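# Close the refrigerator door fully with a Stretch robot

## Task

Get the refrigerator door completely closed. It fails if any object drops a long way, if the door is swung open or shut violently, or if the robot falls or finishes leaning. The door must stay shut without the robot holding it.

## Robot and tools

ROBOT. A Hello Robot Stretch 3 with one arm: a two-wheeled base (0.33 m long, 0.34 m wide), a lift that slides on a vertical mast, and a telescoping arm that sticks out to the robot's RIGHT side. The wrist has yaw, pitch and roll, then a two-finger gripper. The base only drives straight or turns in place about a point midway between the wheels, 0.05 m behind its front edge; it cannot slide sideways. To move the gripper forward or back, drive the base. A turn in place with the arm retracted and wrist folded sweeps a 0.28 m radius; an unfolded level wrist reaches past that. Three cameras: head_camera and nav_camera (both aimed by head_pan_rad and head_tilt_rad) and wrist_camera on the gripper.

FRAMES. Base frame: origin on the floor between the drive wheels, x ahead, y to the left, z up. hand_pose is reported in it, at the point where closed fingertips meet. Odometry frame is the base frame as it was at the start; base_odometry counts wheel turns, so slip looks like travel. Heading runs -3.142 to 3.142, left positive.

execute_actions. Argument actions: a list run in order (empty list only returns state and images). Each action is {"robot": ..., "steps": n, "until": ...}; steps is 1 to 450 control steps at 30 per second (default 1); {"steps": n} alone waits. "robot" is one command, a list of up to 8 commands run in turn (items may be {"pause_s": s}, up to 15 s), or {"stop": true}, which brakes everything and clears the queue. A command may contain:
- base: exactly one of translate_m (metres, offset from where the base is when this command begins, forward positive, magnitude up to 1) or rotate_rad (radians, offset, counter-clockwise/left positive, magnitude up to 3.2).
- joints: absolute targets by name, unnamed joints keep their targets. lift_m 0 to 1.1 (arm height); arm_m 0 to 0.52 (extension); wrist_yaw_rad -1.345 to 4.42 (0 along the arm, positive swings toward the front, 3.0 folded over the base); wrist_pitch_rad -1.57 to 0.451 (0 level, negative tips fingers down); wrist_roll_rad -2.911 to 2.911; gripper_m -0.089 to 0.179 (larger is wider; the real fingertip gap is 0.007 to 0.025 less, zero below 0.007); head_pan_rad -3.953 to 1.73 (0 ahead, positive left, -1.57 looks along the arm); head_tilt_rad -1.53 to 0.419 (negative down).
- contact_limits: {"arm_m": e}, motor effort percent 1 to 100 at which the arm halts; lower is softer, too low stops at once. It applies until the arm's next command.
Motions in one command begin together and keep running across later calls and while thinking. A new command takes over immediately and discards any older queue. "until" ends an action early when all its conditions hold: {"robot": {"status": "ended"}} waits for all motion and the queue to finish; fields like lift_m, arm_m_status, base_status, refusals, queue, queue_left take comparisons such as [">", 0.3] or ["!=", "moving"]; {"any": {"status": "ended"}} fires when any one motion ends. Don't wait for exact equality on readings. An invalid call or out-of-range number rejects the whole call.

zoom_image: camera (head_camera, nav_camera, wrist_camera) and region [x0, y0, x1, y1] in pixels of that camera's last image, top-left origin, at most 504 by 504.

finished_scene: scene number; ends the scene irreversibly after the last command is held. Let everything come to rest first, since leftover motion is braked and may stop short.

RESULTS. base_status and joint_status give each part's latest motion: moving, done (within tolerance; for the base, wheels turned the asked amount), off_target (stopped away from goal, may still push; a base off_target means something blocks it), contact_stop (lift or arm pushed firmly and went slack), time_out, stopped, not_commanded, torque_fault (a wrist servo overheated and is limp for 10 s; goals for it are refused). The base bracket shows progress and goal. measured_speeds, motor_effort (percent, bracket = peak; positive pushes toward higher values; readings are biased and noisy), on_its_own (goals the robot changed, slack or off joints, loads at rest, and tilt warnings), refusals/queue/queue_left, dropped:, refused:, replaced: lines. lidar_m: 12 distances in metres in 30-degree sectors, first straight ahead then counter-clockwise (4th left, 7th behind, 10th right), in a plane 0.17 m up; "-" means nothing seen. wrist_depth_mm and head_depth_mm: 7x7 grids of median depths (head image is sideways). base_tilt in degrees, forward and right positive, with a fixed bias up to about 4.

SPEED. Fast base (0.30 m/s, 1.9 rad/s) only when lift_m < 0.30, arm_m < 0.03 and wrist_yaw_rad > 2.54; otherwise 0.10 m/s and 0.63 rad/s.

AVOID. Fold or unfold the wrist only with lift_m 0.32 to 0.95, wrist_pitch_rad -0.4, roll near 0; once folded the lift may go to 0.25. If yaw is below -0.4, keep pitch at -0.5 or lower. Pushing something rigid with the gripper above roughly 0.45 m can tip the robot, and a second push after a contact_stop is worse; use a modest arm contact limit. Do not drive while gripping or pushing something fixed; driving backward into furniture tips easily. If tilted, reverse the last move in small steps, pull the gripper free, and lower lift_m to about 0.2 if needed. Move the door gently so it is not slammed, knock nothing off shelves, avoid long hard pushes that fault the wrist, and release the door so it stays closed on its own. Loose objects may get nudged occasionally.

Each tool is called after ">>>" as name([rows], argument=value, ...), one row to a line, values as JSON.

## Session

>>> execute_actions([
  {"robot":{"joints":{"head_tilt_rad":-0.6}},"steps":20},
])

Scene clock: 0.67 s.
robot.base_odometry: x=+0.000 y=+0.000 heading=+0.000 (m, m, rad; robot's odometry frame)
robot.turned_by_wheels: +0.000 (rad since the last result)
robot.turned_by_imu: +0.000 (rad since the last result)
robot.base_tilt: forward=+0.4 right=-0.8 (deg)
robot.lidar_m: 2.70 4.04 1.42 1.45 1.25 1.23 1.00 0.79 0.78 0.84 0.88 2.52
robot.head_depth_mm: 2181 2387 2637 2211 1747 1443 1218 / 2302 2486 2771 2233 1757 1435 1221 / 2445 2716 2902 2255 1762 1448 1231 / 2649 2904 3036 2267 1779 1453 1229 / 2786 3136 3182 2279 1778 1457 1234 / 2999 3399 3169 2285 1779 1469 1240 / 3256 3696 3252 2289 1799 1472 1240
robot.base_status: not_commanded
robot.joint_positions: lift_m=+0.570 arm_m=-0.003 wrist_yaw_rad=+2.846 wrist_pitch_rad=-0.464 wrist_roll_rad=-0.014 gripper_m=+0.037 head_pan_rad=+0.003 head_tilt_rad=-0.592
robot.joint_goals: lift_m=+0.570 arm_m=-0.003 wrist_yaw_rad=+2.846 wrist_pitch_rad=-0.464 wrist_roll_rad=-0.014 gripper_m=+0.037 head_pan_rad=+0.003 head_tilt_rad=-0.600
robot.joint_status: lift_m=not_commanded arm_m=not_commanded wrist_yaw_rad=not_commanded wrist_pitch_rad=not_commanded wrist_roll_rad=not_commanded gripper_m=not_commanded head_pan_rad=not_commanded head_tilt_rad=moving
robot.measured_speeds: translate_m=+0.000 rotate_rad=+0.000 lift_m=+0.000 arm_m=+0.000 wrist_yaw_rad=+0.000 wrist_pitch_rad=+0.000 wrist_roll_rad=+0.000 head_pan_rad=+0.000 head_tilt_rad=+0.000
robot: refusals=0 queue=running queue_left=0
robot.motor_effort: left_wheel=+1(0) right_wheel=-1(1) lift_m=+34(34) arm_m=+0(0) wrist_yaw_rad=+0(0) wrist_pitch_rad=+6(6) wrist_roll_rad=+1(1) gripper_m=+0(0) head_pan_rad=+0(1) head_tilt_rad=-3(29) (%)
robot.hand_pose: x=+0.0424 y=+0.0667 z=+0.5722 quat_wxyz=(+0.262, +0.700, +0.062, +0.662) (m; robot's base frame)
robot.wrist_depth_mm: - - - - - - - / - - - - - - - / - - - - - - - / - - - - - - - / - - - 986 987 941 931 / 865 - - 818 - 801 785 / 748 725 725 727 697 705 689
pictures: head_camera (sideways: a quarter turn clockwise sets it upright), nav_camera (sideways: a quarter turn counterclockwise sets it upright), wrist_camera
Images, in order (width x height): head_camera 896x504, nav_camera 672x504, wrist_camera 644x364.

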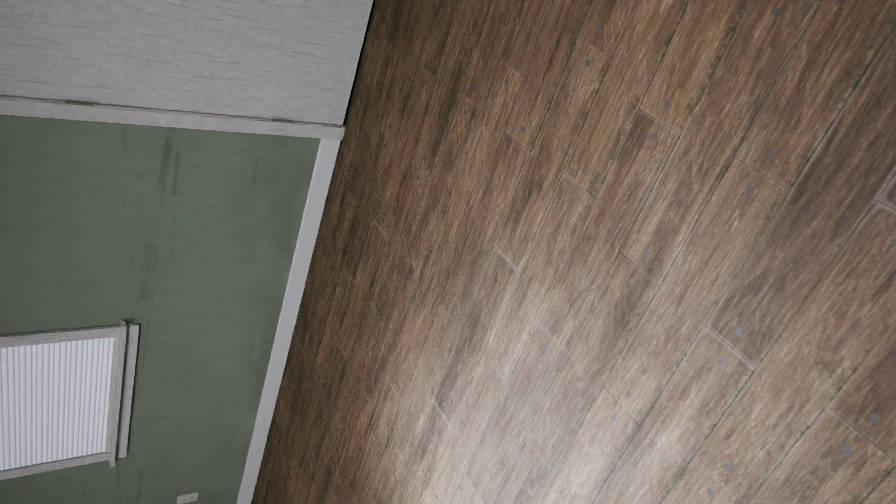

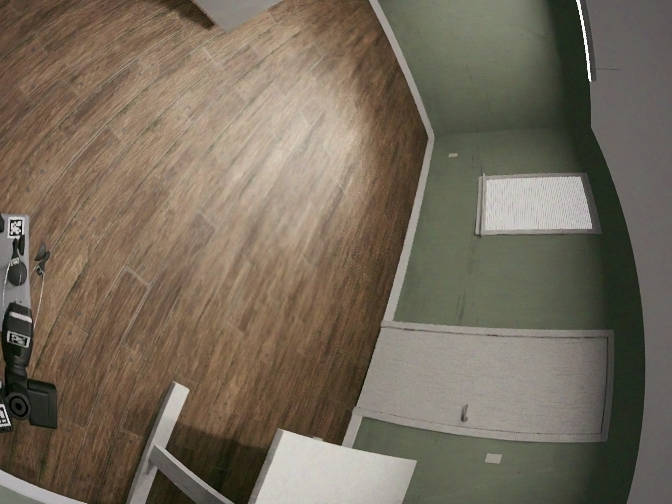

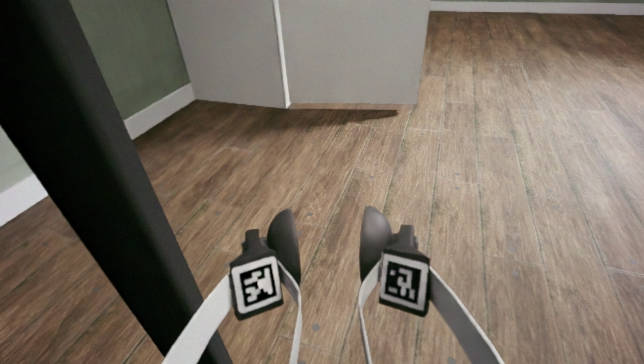

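>>> execute_actions([
  {"robot":[{"base":{"rotate_rad":0.5},"joints":{"head_pan_rad":1.5,"lift_m":0.27,"wrist_yaw_rad":3,"wrist_pitch_rad":-0.4}},{"base":{"translate_m":1}},{"base":{"translate_m":0.5}},{"base":{"rotate_rad":0.4}},{"base":{"translate_m":0.6}}],"steps":450,"until":{"robot":{"status":"ended"}}},
])

Scene clock: 26.77 s.
robot.base_odometry: x=+1.606 y=+1.084 heading=+0.900 (m, m, rad; robot's odometry frame)
robot.turned_by_wheels: +0.900 (rad since the last result)
robot.turned_by_imu: +0.890 (rad since the last result)
robot.base_tilt: forward=+0.8 right=-2.0 (deg)
robot.lidar_m: 2.17 2.23 1.98 1.33 1.38 2.57 2.14 2.56 1.95 1.87 1.92 2.29
robot.head_depth_mm: 1715 1887 2111 2237 1741 1437 1226 / 1656 1836 2091 2236 1752 1443 1225 / 1645 1833 2031 2164 1750 1449 1222 / 1620 1792 1964 2140 1742 1455 1234 / 1141 1275 1613 1827 1713 1456 1236 / 1467 1544 1732 1908 1721 1473 1240 / 1442 1537 1709 1655 1676 1373 1215
robot.base_status: moving (translate_m +0.4663 of +0.6000)
robot.joint_positions: lift_m=+0.270 arm_m=-0.003 wrist_yaw_rad=+2.999 wrist_pitch_rad=-0.423 wrist_roll_rad=-0.014 gripper_m=+0.037 head_pan_rad=+1.493 head_tilt_rad=-0.593
robot.joint_goals: lift_m=+0.270 arm_m=-0.003 wrist_yaw_rad=+3.000 wrist_pitch_rad=-0.400 wrist_roll_rad=-0.014 gripper_m=+0.037 head_pan_rad=+1.500 head_tilt_rad=-0.600
robot.joint_status: lift_m=done arm_m=not_commanded wrist_yaw_rad=done wrist_pitch_rad=done wrist_roll_rad=not_commanded gripper_m=not_commanded head_pan_rad=done head_tilt_rad=done
robot.measured_speeds: translate_m=+0.290 rotate_rad=+0.000 lift_m=+0.000 arm_m=+0.000 wrist_yaw_rad=+0.000 wrist_pitch_rad=+0.000 wrist_roll_rad=+0.000 head_pan_rad=+0.000 head_tilt_rad=+0.000
robot: refusals=0 queue=running queue_left=0
robot.motor_effort: left_wheel=-1(6) right_wheel=+3(9) lift_m=+31(35) arm_m=+0(0) wrist_yaw_rad=+2(4) wrist_pitch_rad=+10(13) wrist_roll_rad=+1(1) gripper_m=+0(0) head_pan_rad=+3(33) head_tilt_rad=-4(2) (%)
robot.hand_pose: x=+0.0106 y=+0.0794 z=+0.2818 quat_wxyz=(+0.197, +0.695, +0.100, +0.684) (m; robot's base frame)
robot.wrist_depth_mm: - - - - - - - / - - - - - - - / - - 932 925 916 879 850 / 771 746 736 718 694 690 671 / 612 603 - 588 588 558 545 / 512 517 - - - 474 465 / 445 - - - 418 407 404
pictures: head_camera (sideways: a quarter turn clockwise sets it upright), nav_camera (sideways: a quarter turn counterclockwise sets it upright), wrist_camera
Images, in order (width x height): head_camera 896x504, nav_camera 672x504, wrist_camera 644x364.

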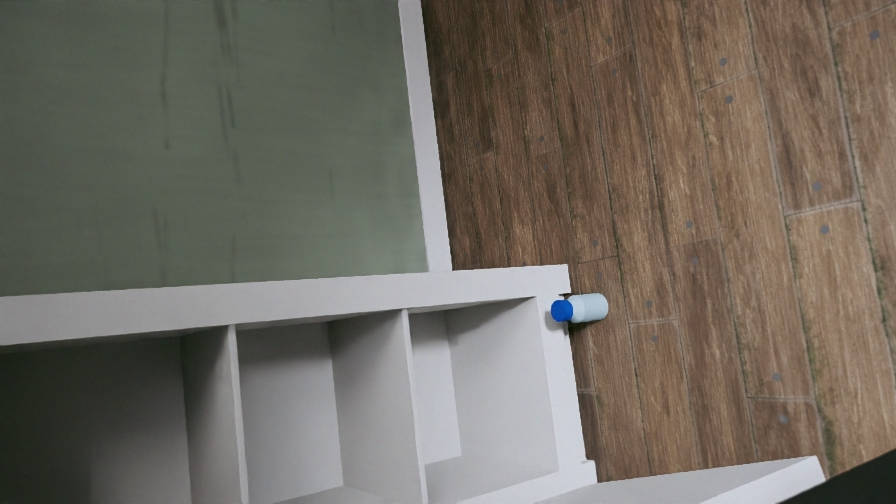

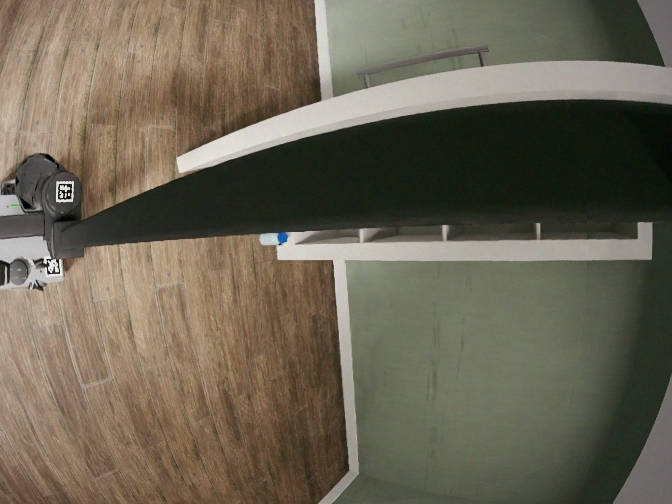

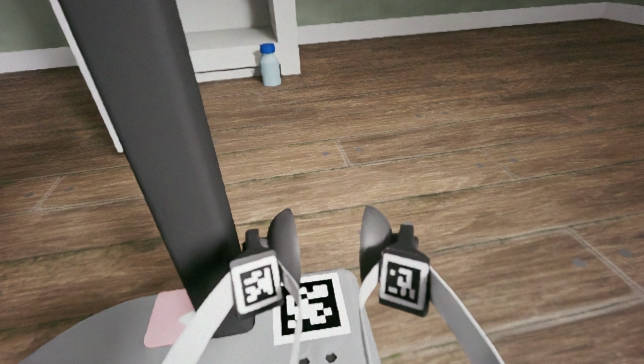

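Bottle about (-0.2, 1.23) from the final pose.

>>> execute_actions([
  {"robot":[{"base":{"rotate_rad":1.75}},{"base":{"translate_m":0.42}},{"base":{"rotate_rad":1.59},"joints":{"lift_m":0.35,"head_tilt_rad":-0.8,"head_pan_rad":-1.57}},{"joints":{"wrist_yaw_rad":0,"gripper_m":0.17}},{"joints":{"lift_m":0.055,"arm_m":0.25}}],"steps":450,"until":{"robot":{"status":"ended"}}},
])

Scene clock: 50.17 s.
robot.base_odometry: x=+1.319 y=+1.387 heading=-2.044 (m, m, rad; robot's odometry frame)
robot.turned_by_wheels: +3.340 (rad since the last result)
robot.turned_by_imu: +3.301 (rad since the last result)
robot.base_tilt: forward=+0.4 right=-0.7 (deg)
robot.lidar_m: 2.30 2.87 2.31 2.27 2.46 2.11 2.09 1.89 1.50 0.92 0.49 0.49
robot.head_depth_mm: 1261 1441 1670 1758 1495 1290 1131 / 1234 1441 1677 1757 1505 1287 1136 / 817 924 1069 1332 1467 1327 1139 / 1119 1357 1296 1621 1455 1322 1141 / 1131 1365 1300 1611 1473 1300 1148 / 1140 1340 1281 1498 1482 1301 1146 / 1031 1017 1130 1193 1108 1034 1093
robot.base_status: done (rotate_rad +1.5899 of +1.5900)
robot.joint_positions: lift_m=+0.055 arm_m=+0.250 wrist_yaw_rad=+0.001 wrist_pitch_rad=-0.422 wrist_roll_rad=-0.014 gripper_m=+0.170 head_pan_rad=-1.563 head_tilt_rad=-0.791
robot.joint_goals: lift_m=+0.055 arm_m=+0.250 wrist_yaw_rad=+0.000 wrist_pitch_rad=-0.400 wrist_roll_rad=-0.014 gripper_m=+0.170 head_pan_rad=-1.570 head_tilt_rad=-0.800
robot.joint_status: lift_m=done arm_m=done wrist_yaw_rad=done wrist_pitch_rad=done wrist_roll_rad=not_commanded gripper_m=done head_pan_rad=done head_tilt_rad=done
robot.measured_speeds: translate_m=+0.000 rotate_rad=+0.000 lift_m=+0.000 arm_m=+0.000 wrist_yaw_rad=+0.000 wrist_pitch_rad=+0.000 wrist_roll_rad=+0.000 head_pan_rad=+0.000 head_tilt_rad=+0.000
robot: refusals=0 queue=done queue_left=0
robot.motor_effort: left_wheel=-1(6) right_wheel=+2(10) lift_m=+31(38) arm_m=+4(4) wrist_yaw_rad=-1(3) wrist_pitch_rad=+10(10) wrist_roll_rad=+1(0) gripper_m=+1(100) head_pan_rad=-2(33) head_tilt_rad=-3(18) (%)
robot.hand_pose: x=-0.0213 y=-0.6185 z=+0.0668 quat_wxyz=(+0.697, +0.150, -0.686, -0.147) (m; robot's base frame)
robot.wrist_depth_mm: 439 430 415 392 376 821 807 / 467 454 440 314 406 570 552 / 461 451 439 344 409 402 395 / 351 340 336 328 320 316 309 / 281 283 272 267 262 263 252 / 238 230 227 225 221 220 218 / - 195 196 193 191 189 182
pictures: head_camera (sideways: a quarter turn clockwise sets it upright), nav_camera (sideways: a quarter turn counterclockwise sets it upright), wrist_camera
Images, in order (width x height): head_camera 896x504, nav_camera 672x504, wrist_camera 644x364.

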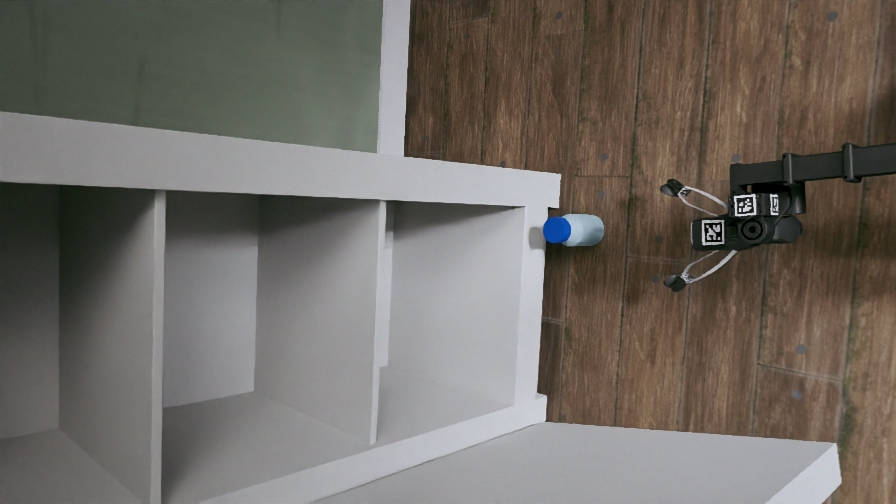

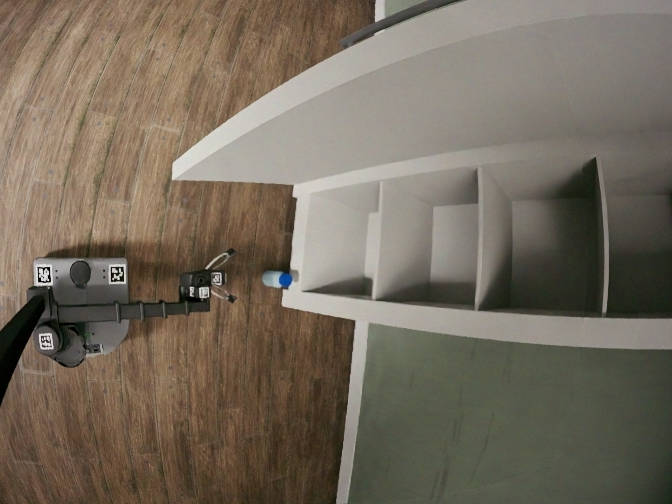

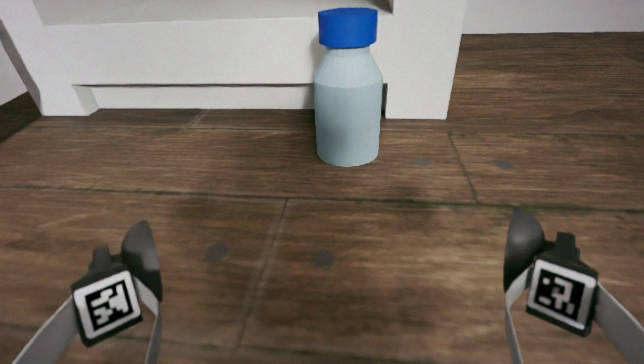

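>>> execute_actions([
  {"robot":[{"joints":{"arm_m":0.46}},{"joints":{"gripper_m":0.0}},{"joints":{"lift_m":0.065},"base":{"rotate_rad":-0.6}},{"joints":{"gripper_m":0.15}},{"joints":{"lift_m":0.34,"arm_m":0.2}},{"joints":{"arm_m":0,"wrist_yaw_rad":3,"gripper_m":0}},{"joints":{"lift_m":0.28},"base":{"rotate_rad":0.6}},{"base":{"translate_m":0.85}}],"steps":450,"until":{"robot":{"queue_left":["<",2]}}},
])

>>> execute_actions([
  {"steps":450,"until":{"robot":{"status":"ended"}}},
])

Scene clock: 71.17 s.
robot.base_odometry: x=+1.319 y=+1.387 heading=-2.644 (m, m, rad; robot's odometry frame)
robot.turned_by_wheels: -0.600 (rad since the last result)
robot.turned_by_imu: -0.594 (rad since the last result)
robot.base_tilt: forward=+0.4 right=-0.9 (deg)
robot.lidar_m: 0.49 2.29 2.81 2.33 2.31 2.40 2.14 2.09 2.00 1.52 0.92 0.52
robot.head_depth_mm: 1746 2077 2178 1766 1496 1286 1135 / 1655 1921 2114 1775 1484 1285 1138 / 1569 1793 2055 1770 1502 1287 1146 / 1481 1683 1966 1785 1474 1294 1164 / 1398 1572 1827 1776 1509 1296 1146 / 1328 1497 1715 1800 1497 1302 1148 / 1270 1421 1593 1219 1397 1304 1152
robot.base_status: done (rotate_rad -0.5999 of -0.6000)
robot.joint_positions: lift_m=+0.340 arm_m=+0.000 wrist_yaw_rad=+2.998 wrist_pitch_rad=-0.423 wrist_roll_rad=-0.014 gripper_m=+0.000 head_pan_rad=-1.563 head_tilt_rad=-0.791
robot.joint_goals: lift_m=+0.340 arm_m=+0.000 wrist_yaw_rad=+3.000 wrist_pitch_rad=-0.400 wrist_roll_rad=-0.014 gripper_m=+0.000 head_pan_rad=-1.570 head_tilt_rad=-0.800
robot.joint_status: lift_m=done arm_m=done wrist_yaw_rad=done wrist_pitch_rad=done wrist_roll_rad=not_commanded gripper_m=done head_pan_rad=done head_tilt_rad=done
robot.measured_speeds: translate_m=+0.000 rotate_rad=+0.000 lift_m=+0.000 arm_m=+0.000 wrist_yaw_rad=+0.000 wrist_pitch_rad=+0.000 wrist_roll_rad=+0.000 head_pan_rad=+0.000 head_tilt_rad=+0.000
robot: refusals=0 queue=running queue_left=1
robot.motor_effort: left_wheel=+2(6) right_wheel=-3(10) lift_m=+37(42) arm_m=-4(6) wrist_yaw_rad=+2(4) wrist_pitch_rad=+10(23) wrist_roll_rad=+1(1) gripper_m=-3(100) head_pan_rad=-2(2) head_tilt_rad=-3(4) (%)
robot.hand_pose: x=+0.0108 y=+0.0762 z=+0.3515 quat_wxyz=(+0.197, +0.695, +0.100, +0.684) (m; robot's base frame)
robot.wrist_depth_mm: - - - - - - - / - - - - - - - / - - - - - - - / 908 877 864 832 816 793 776 / 721 709 692 709 667 652 646 / 600 594 - - 573 554 541 / 515 525 - - 488 479 468
pictures: head_camera (sideways: a quarter turn clockwise sets it upright), nav_camera (sideways: a quarter turn counterclockwise sets it upright), wrist_camera
Images, in order (width x height): head_camera 896x504, nav_camera 672x504, wrist_camera 644x364.

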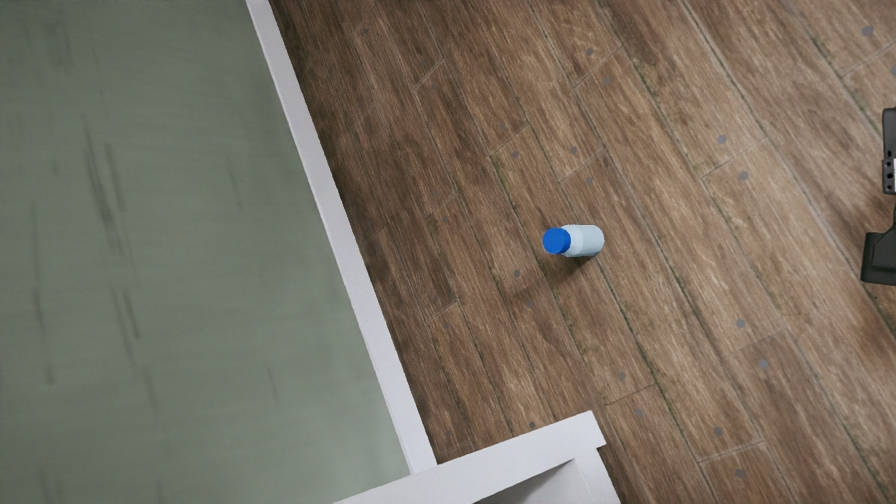

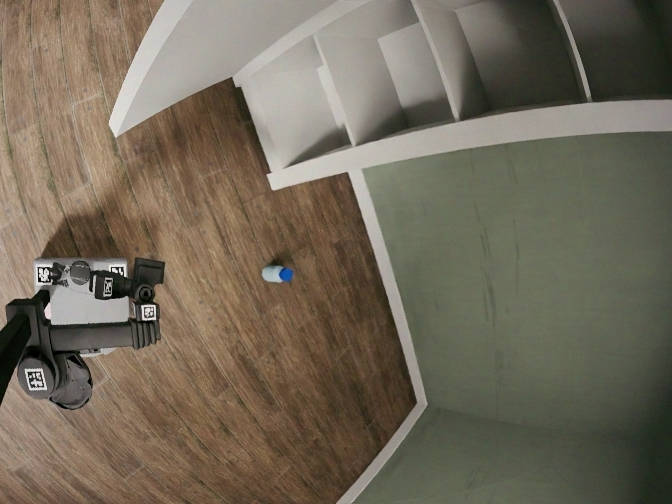

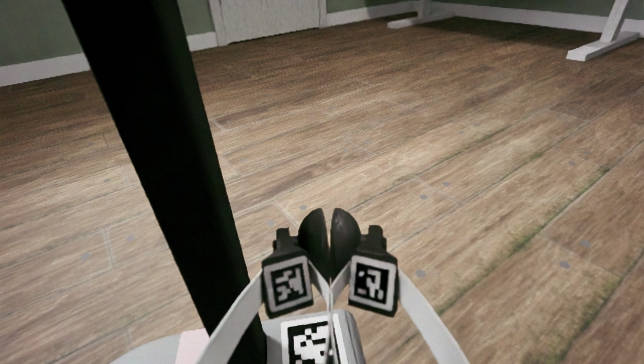

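Scene clock: 77.53 s.
robot.base_odometry: x=+0.932 y=+0.631 heading=-2.044 (m, m, rad; robot's odometry frame)
robot.turned_by_wheels: +0.600 (rad since the last result)
robot.turned_by_imu: +0.593 (rad since the last result)
robot.base_tilt: forward=+0.4 right=-0.8 (deg)
robot.lidar_m: 1.46 1.98 2.18 2.15 2.36 2.96 2.92 0.56 0.61 1.58 1.71 1.85
robot.head_depth_mm: 1309 1333 1276 1185 1249 1246 1135 / 1363 1571 1779 1733 1493 1295 1139 / 1376 1576 1827 1778 1497 1294 1135 / 1386 1592 1853 1799 1506 1299 1139 / 1403 1604 1882 1798 1502 1301 1144 / 1414 1620 1895 1793 1510 1308 1145 / 1432 1639 1924 1804 1505 1308 1148
robot.base_status: done (translate_m +0.8500 of +0.8500)
robot.joint_positions: lift_m=+0.280 arm_m=+0.000 wrist_yaw_rad=+2.999 wrist_pitch_rad=-0.423 wrist_roll_rad=-0.014 gripper_m=+0.000 head_pan_rad=-1.563 head_tilt_rad=-0.791
robot.joint_goals: lift_m=+0.280 arm_m=+0.000 wrist_yaw_rad=+3.000 wrist_pitch_rad=-0.400 wrist_roll_rad=-0.014 gripper_m=+0.000 head_pan_rad=-1.570 head_tilt_rad=-0.800
robot.joint_status: lift_m=done arm_m=done wrist_yaw_rad=done wrist_pitch_rad=done wrist_roll_rad=not_commanded gripper_m=done head_pan_rad=done head_tilt_rad=done
robot.measured_speeds: translate_m=+0.000 rotate_rad=+0.000 lift_m=+0.000 arm_m=+0.000 wrist_yaw_rad=+0.000 wrist_pitch_rad=+0.000 wrist_roll_rad=+0.000 head_pan_rad=+0.000 head_tilt_rad=+0.000
robot: refusals=0 queue=done queue_left=0
robot.motor_effort: left_wheel=-2(6) right_wheel=+1(8) lift_m=+32(31) arm_m=-4(4) wrist_yaw_rad=+1(2) wrist_pitch_rad=+10(10) wrist_roll_rad=+1(1) gripper_m=-3(2) head_pan_rad=-2(2) head_tilt_rad=-4(4) (%)
robot.hand_pose: x=+0.0106 y=+0.0762 z=+0.2918 quat_wxyz=(+0.197, +0.695, +0.100, +0.684) (m; robot's base frame)
robot.wrist_depth_mm: - - - - - - - / - - - - - - - / - - 977 948 908 903 877 / 789 776 746 740 714 703 688 / 624 623 606 619 583 571 565 / 527 516 - - 501 486 476 / 458 - - - 424 421 412
pictures: head_camera (sideways: a quarter turn clockwise sets it upright), nav_camera (sideways: a quarter turn counterclockwise sets it upright), wrist_camera
Images, in order (width x height): head_camera 896x504, nav_camera 672x504, wrist_camera 644x364.

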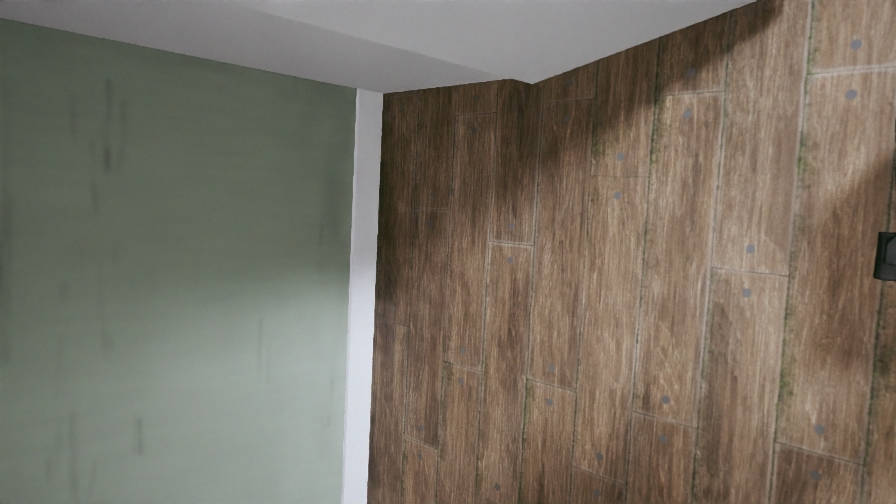

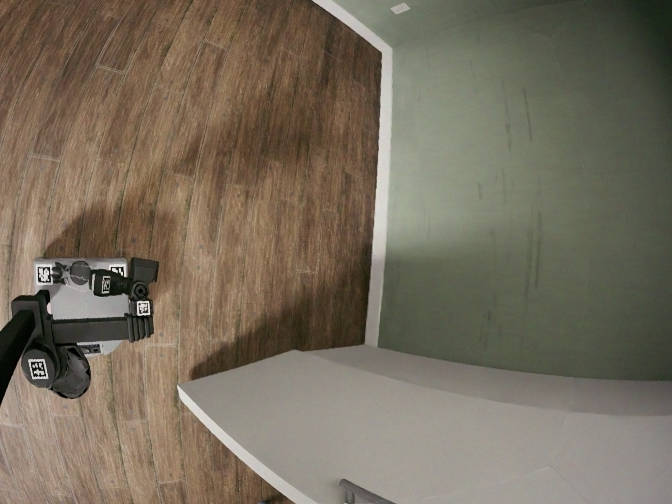

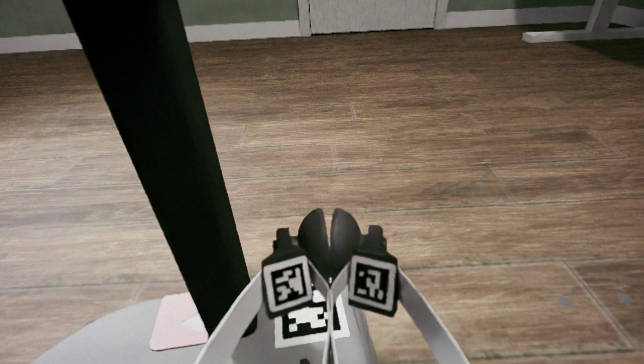

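Mirror of the earlier move.

>>> execute_actions([
  {"robot":[{"base":{"rotate_rad":-2.45},"joints":{"head_pan_rad":0.8,"head_tilt_rad":-1}},{"joints":{"lift_m":0.31}},{"base":{"translate_m":1.0}}],"steps":450,"until":{"robot":{"status":"ended"}}},
  {"steps":45},
])

Scene clock: 104.57 s.
robot.base_odometry: x=+0.715 y=+1.607 heading=+1.789 (m, m, rad; robot's odometry frame)
robot.turned_by_wheels: -2.450 (rad since the last result)
robot.turned_by_imu: -2.455 (rad since the last result)
robot.base_tilt: forward=+0.6 right=-0.8 (deg)
robot.lidar_m: 0.26 0.23 0.23 0.27 1.76 2.39 2.94 2.90 2.90 2.57 2.24 1.68
robot.head_depth_mm: - - 291 356 518 1187 1093 / - - 291 356 516 947 1094 / - - 290 354 515 940 1100 / - - 295 355 514 941 1127 / - - 295 353 512 931 1143 / - - 294 353 512 932 1133 / - - 294 352 510 927 1135
robot.base_status: done (translate_m +1.0000 of +1.0000)
robot.joint_positions: lift_m=+0.310 arm_m=+0.000 wrist_yaw_rad=+2.998 wrist_pitch_rad=-0.421 wrist_roll_rad=-0.014 gripper_m=+0.000 head_pan_rad=+0.806 head_tilt_rad=-0.999
robot.joint_goals: lift_m=+0.310 arm_m=+0.000 wrist_yaw_rad=+3.000 wrist_pitch_rad=-0.400 wrist_roll_rad=-0.014 gripper_m=+0.000 head_pan_rad=+0.800 head_tilt_rad=-1.000
robot.joint_status: lift_m=done arm_m=done wrist_yaw_rad=done wrist_pitch_rad=done wrist_roll_rad=not_commanded gripper_m=done head_pan_rad=done head_tilt_rad=done
robot.measured_speeds: translate_m=+0.000 rotate_rad=+0.000 lift_m=+0.000 arm_m=+0.000 wrist_yaw_rad=+0.000 wrist_pitch_rad=+0.000 wrist_roll_rad=+0.000 head_pan_rad=+0.000 head_tilt_rad=+0.000
robot: refusals=0 queue=done queue_left=0
robot.motor_effort: left_wheel=+0(22) right_wheel=+0(61) lift_m=+34(39) arm_m=-4(19) wrist_yaw_rad=+2(69) wrist_pitch_rad=+9(10) wrist_roll_rad=+0(0) gripper_m=-2(2) head_pan_rad=-1(36) head_tilt_rad=-1(21) (%)
robot.hand_pose: x=+0.0108 y=+0.0765 z=+0.3220 quat_wxyz=(+0.197, +0.695, +0.099, +0.684) (m; robot's base frame)
robot.wrist_depth_mm: - - 382 308 255 218 190 / - - 421 335 275 233 201 / - - 465 372 300 251 213 / 850 839 527 416 325 269 229 / 682 664 604 491 357 291 244 / 565 558 - - 383 319 263 / 480 504 - - 451 351 286
pictures: head_camera (sideways: a quarter turn clockwise sets it upright), nav_camera (sideways: a quarter turn counterclockwise sets it upright), wrist_camera
Images, in order (width x height): head_camera 896x504, nav_camera 672x504, wrist_camera 644x364.

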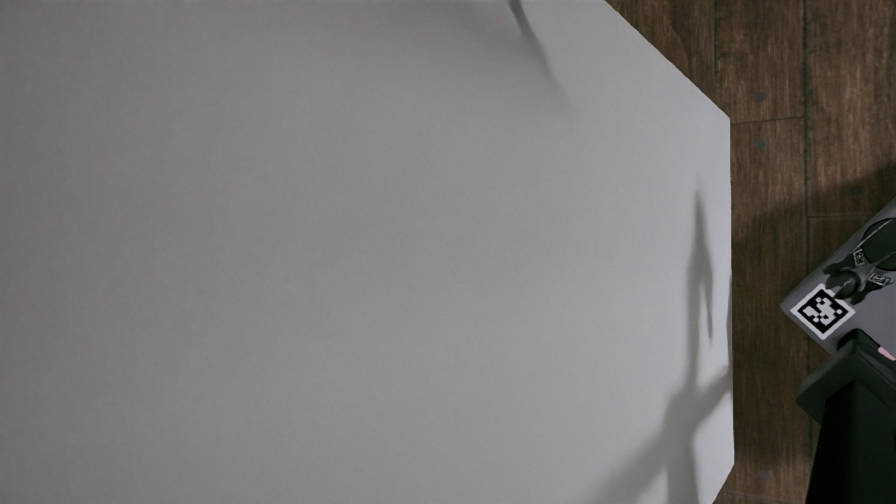

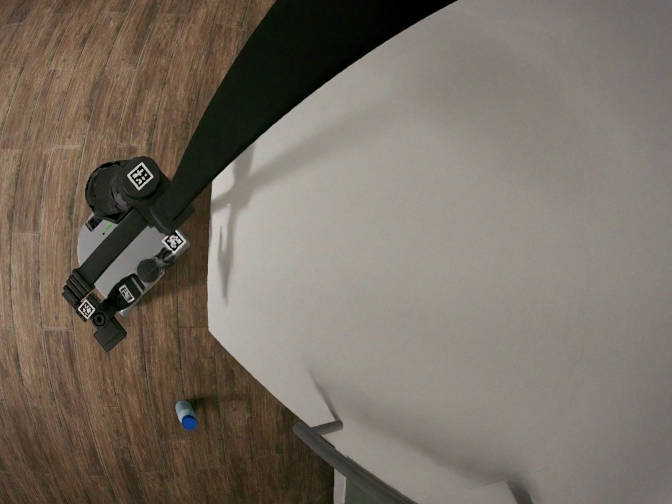

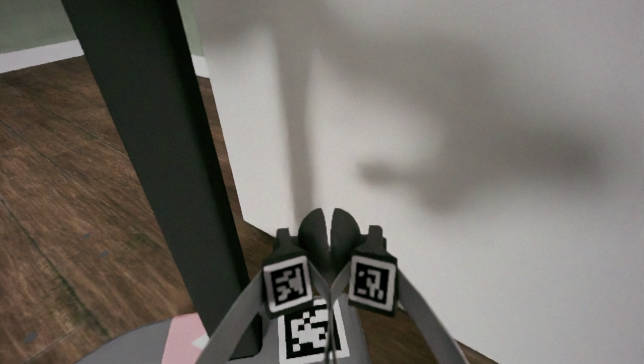

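>>> finished_scene(scene=2)

The scene is finished: the task was done.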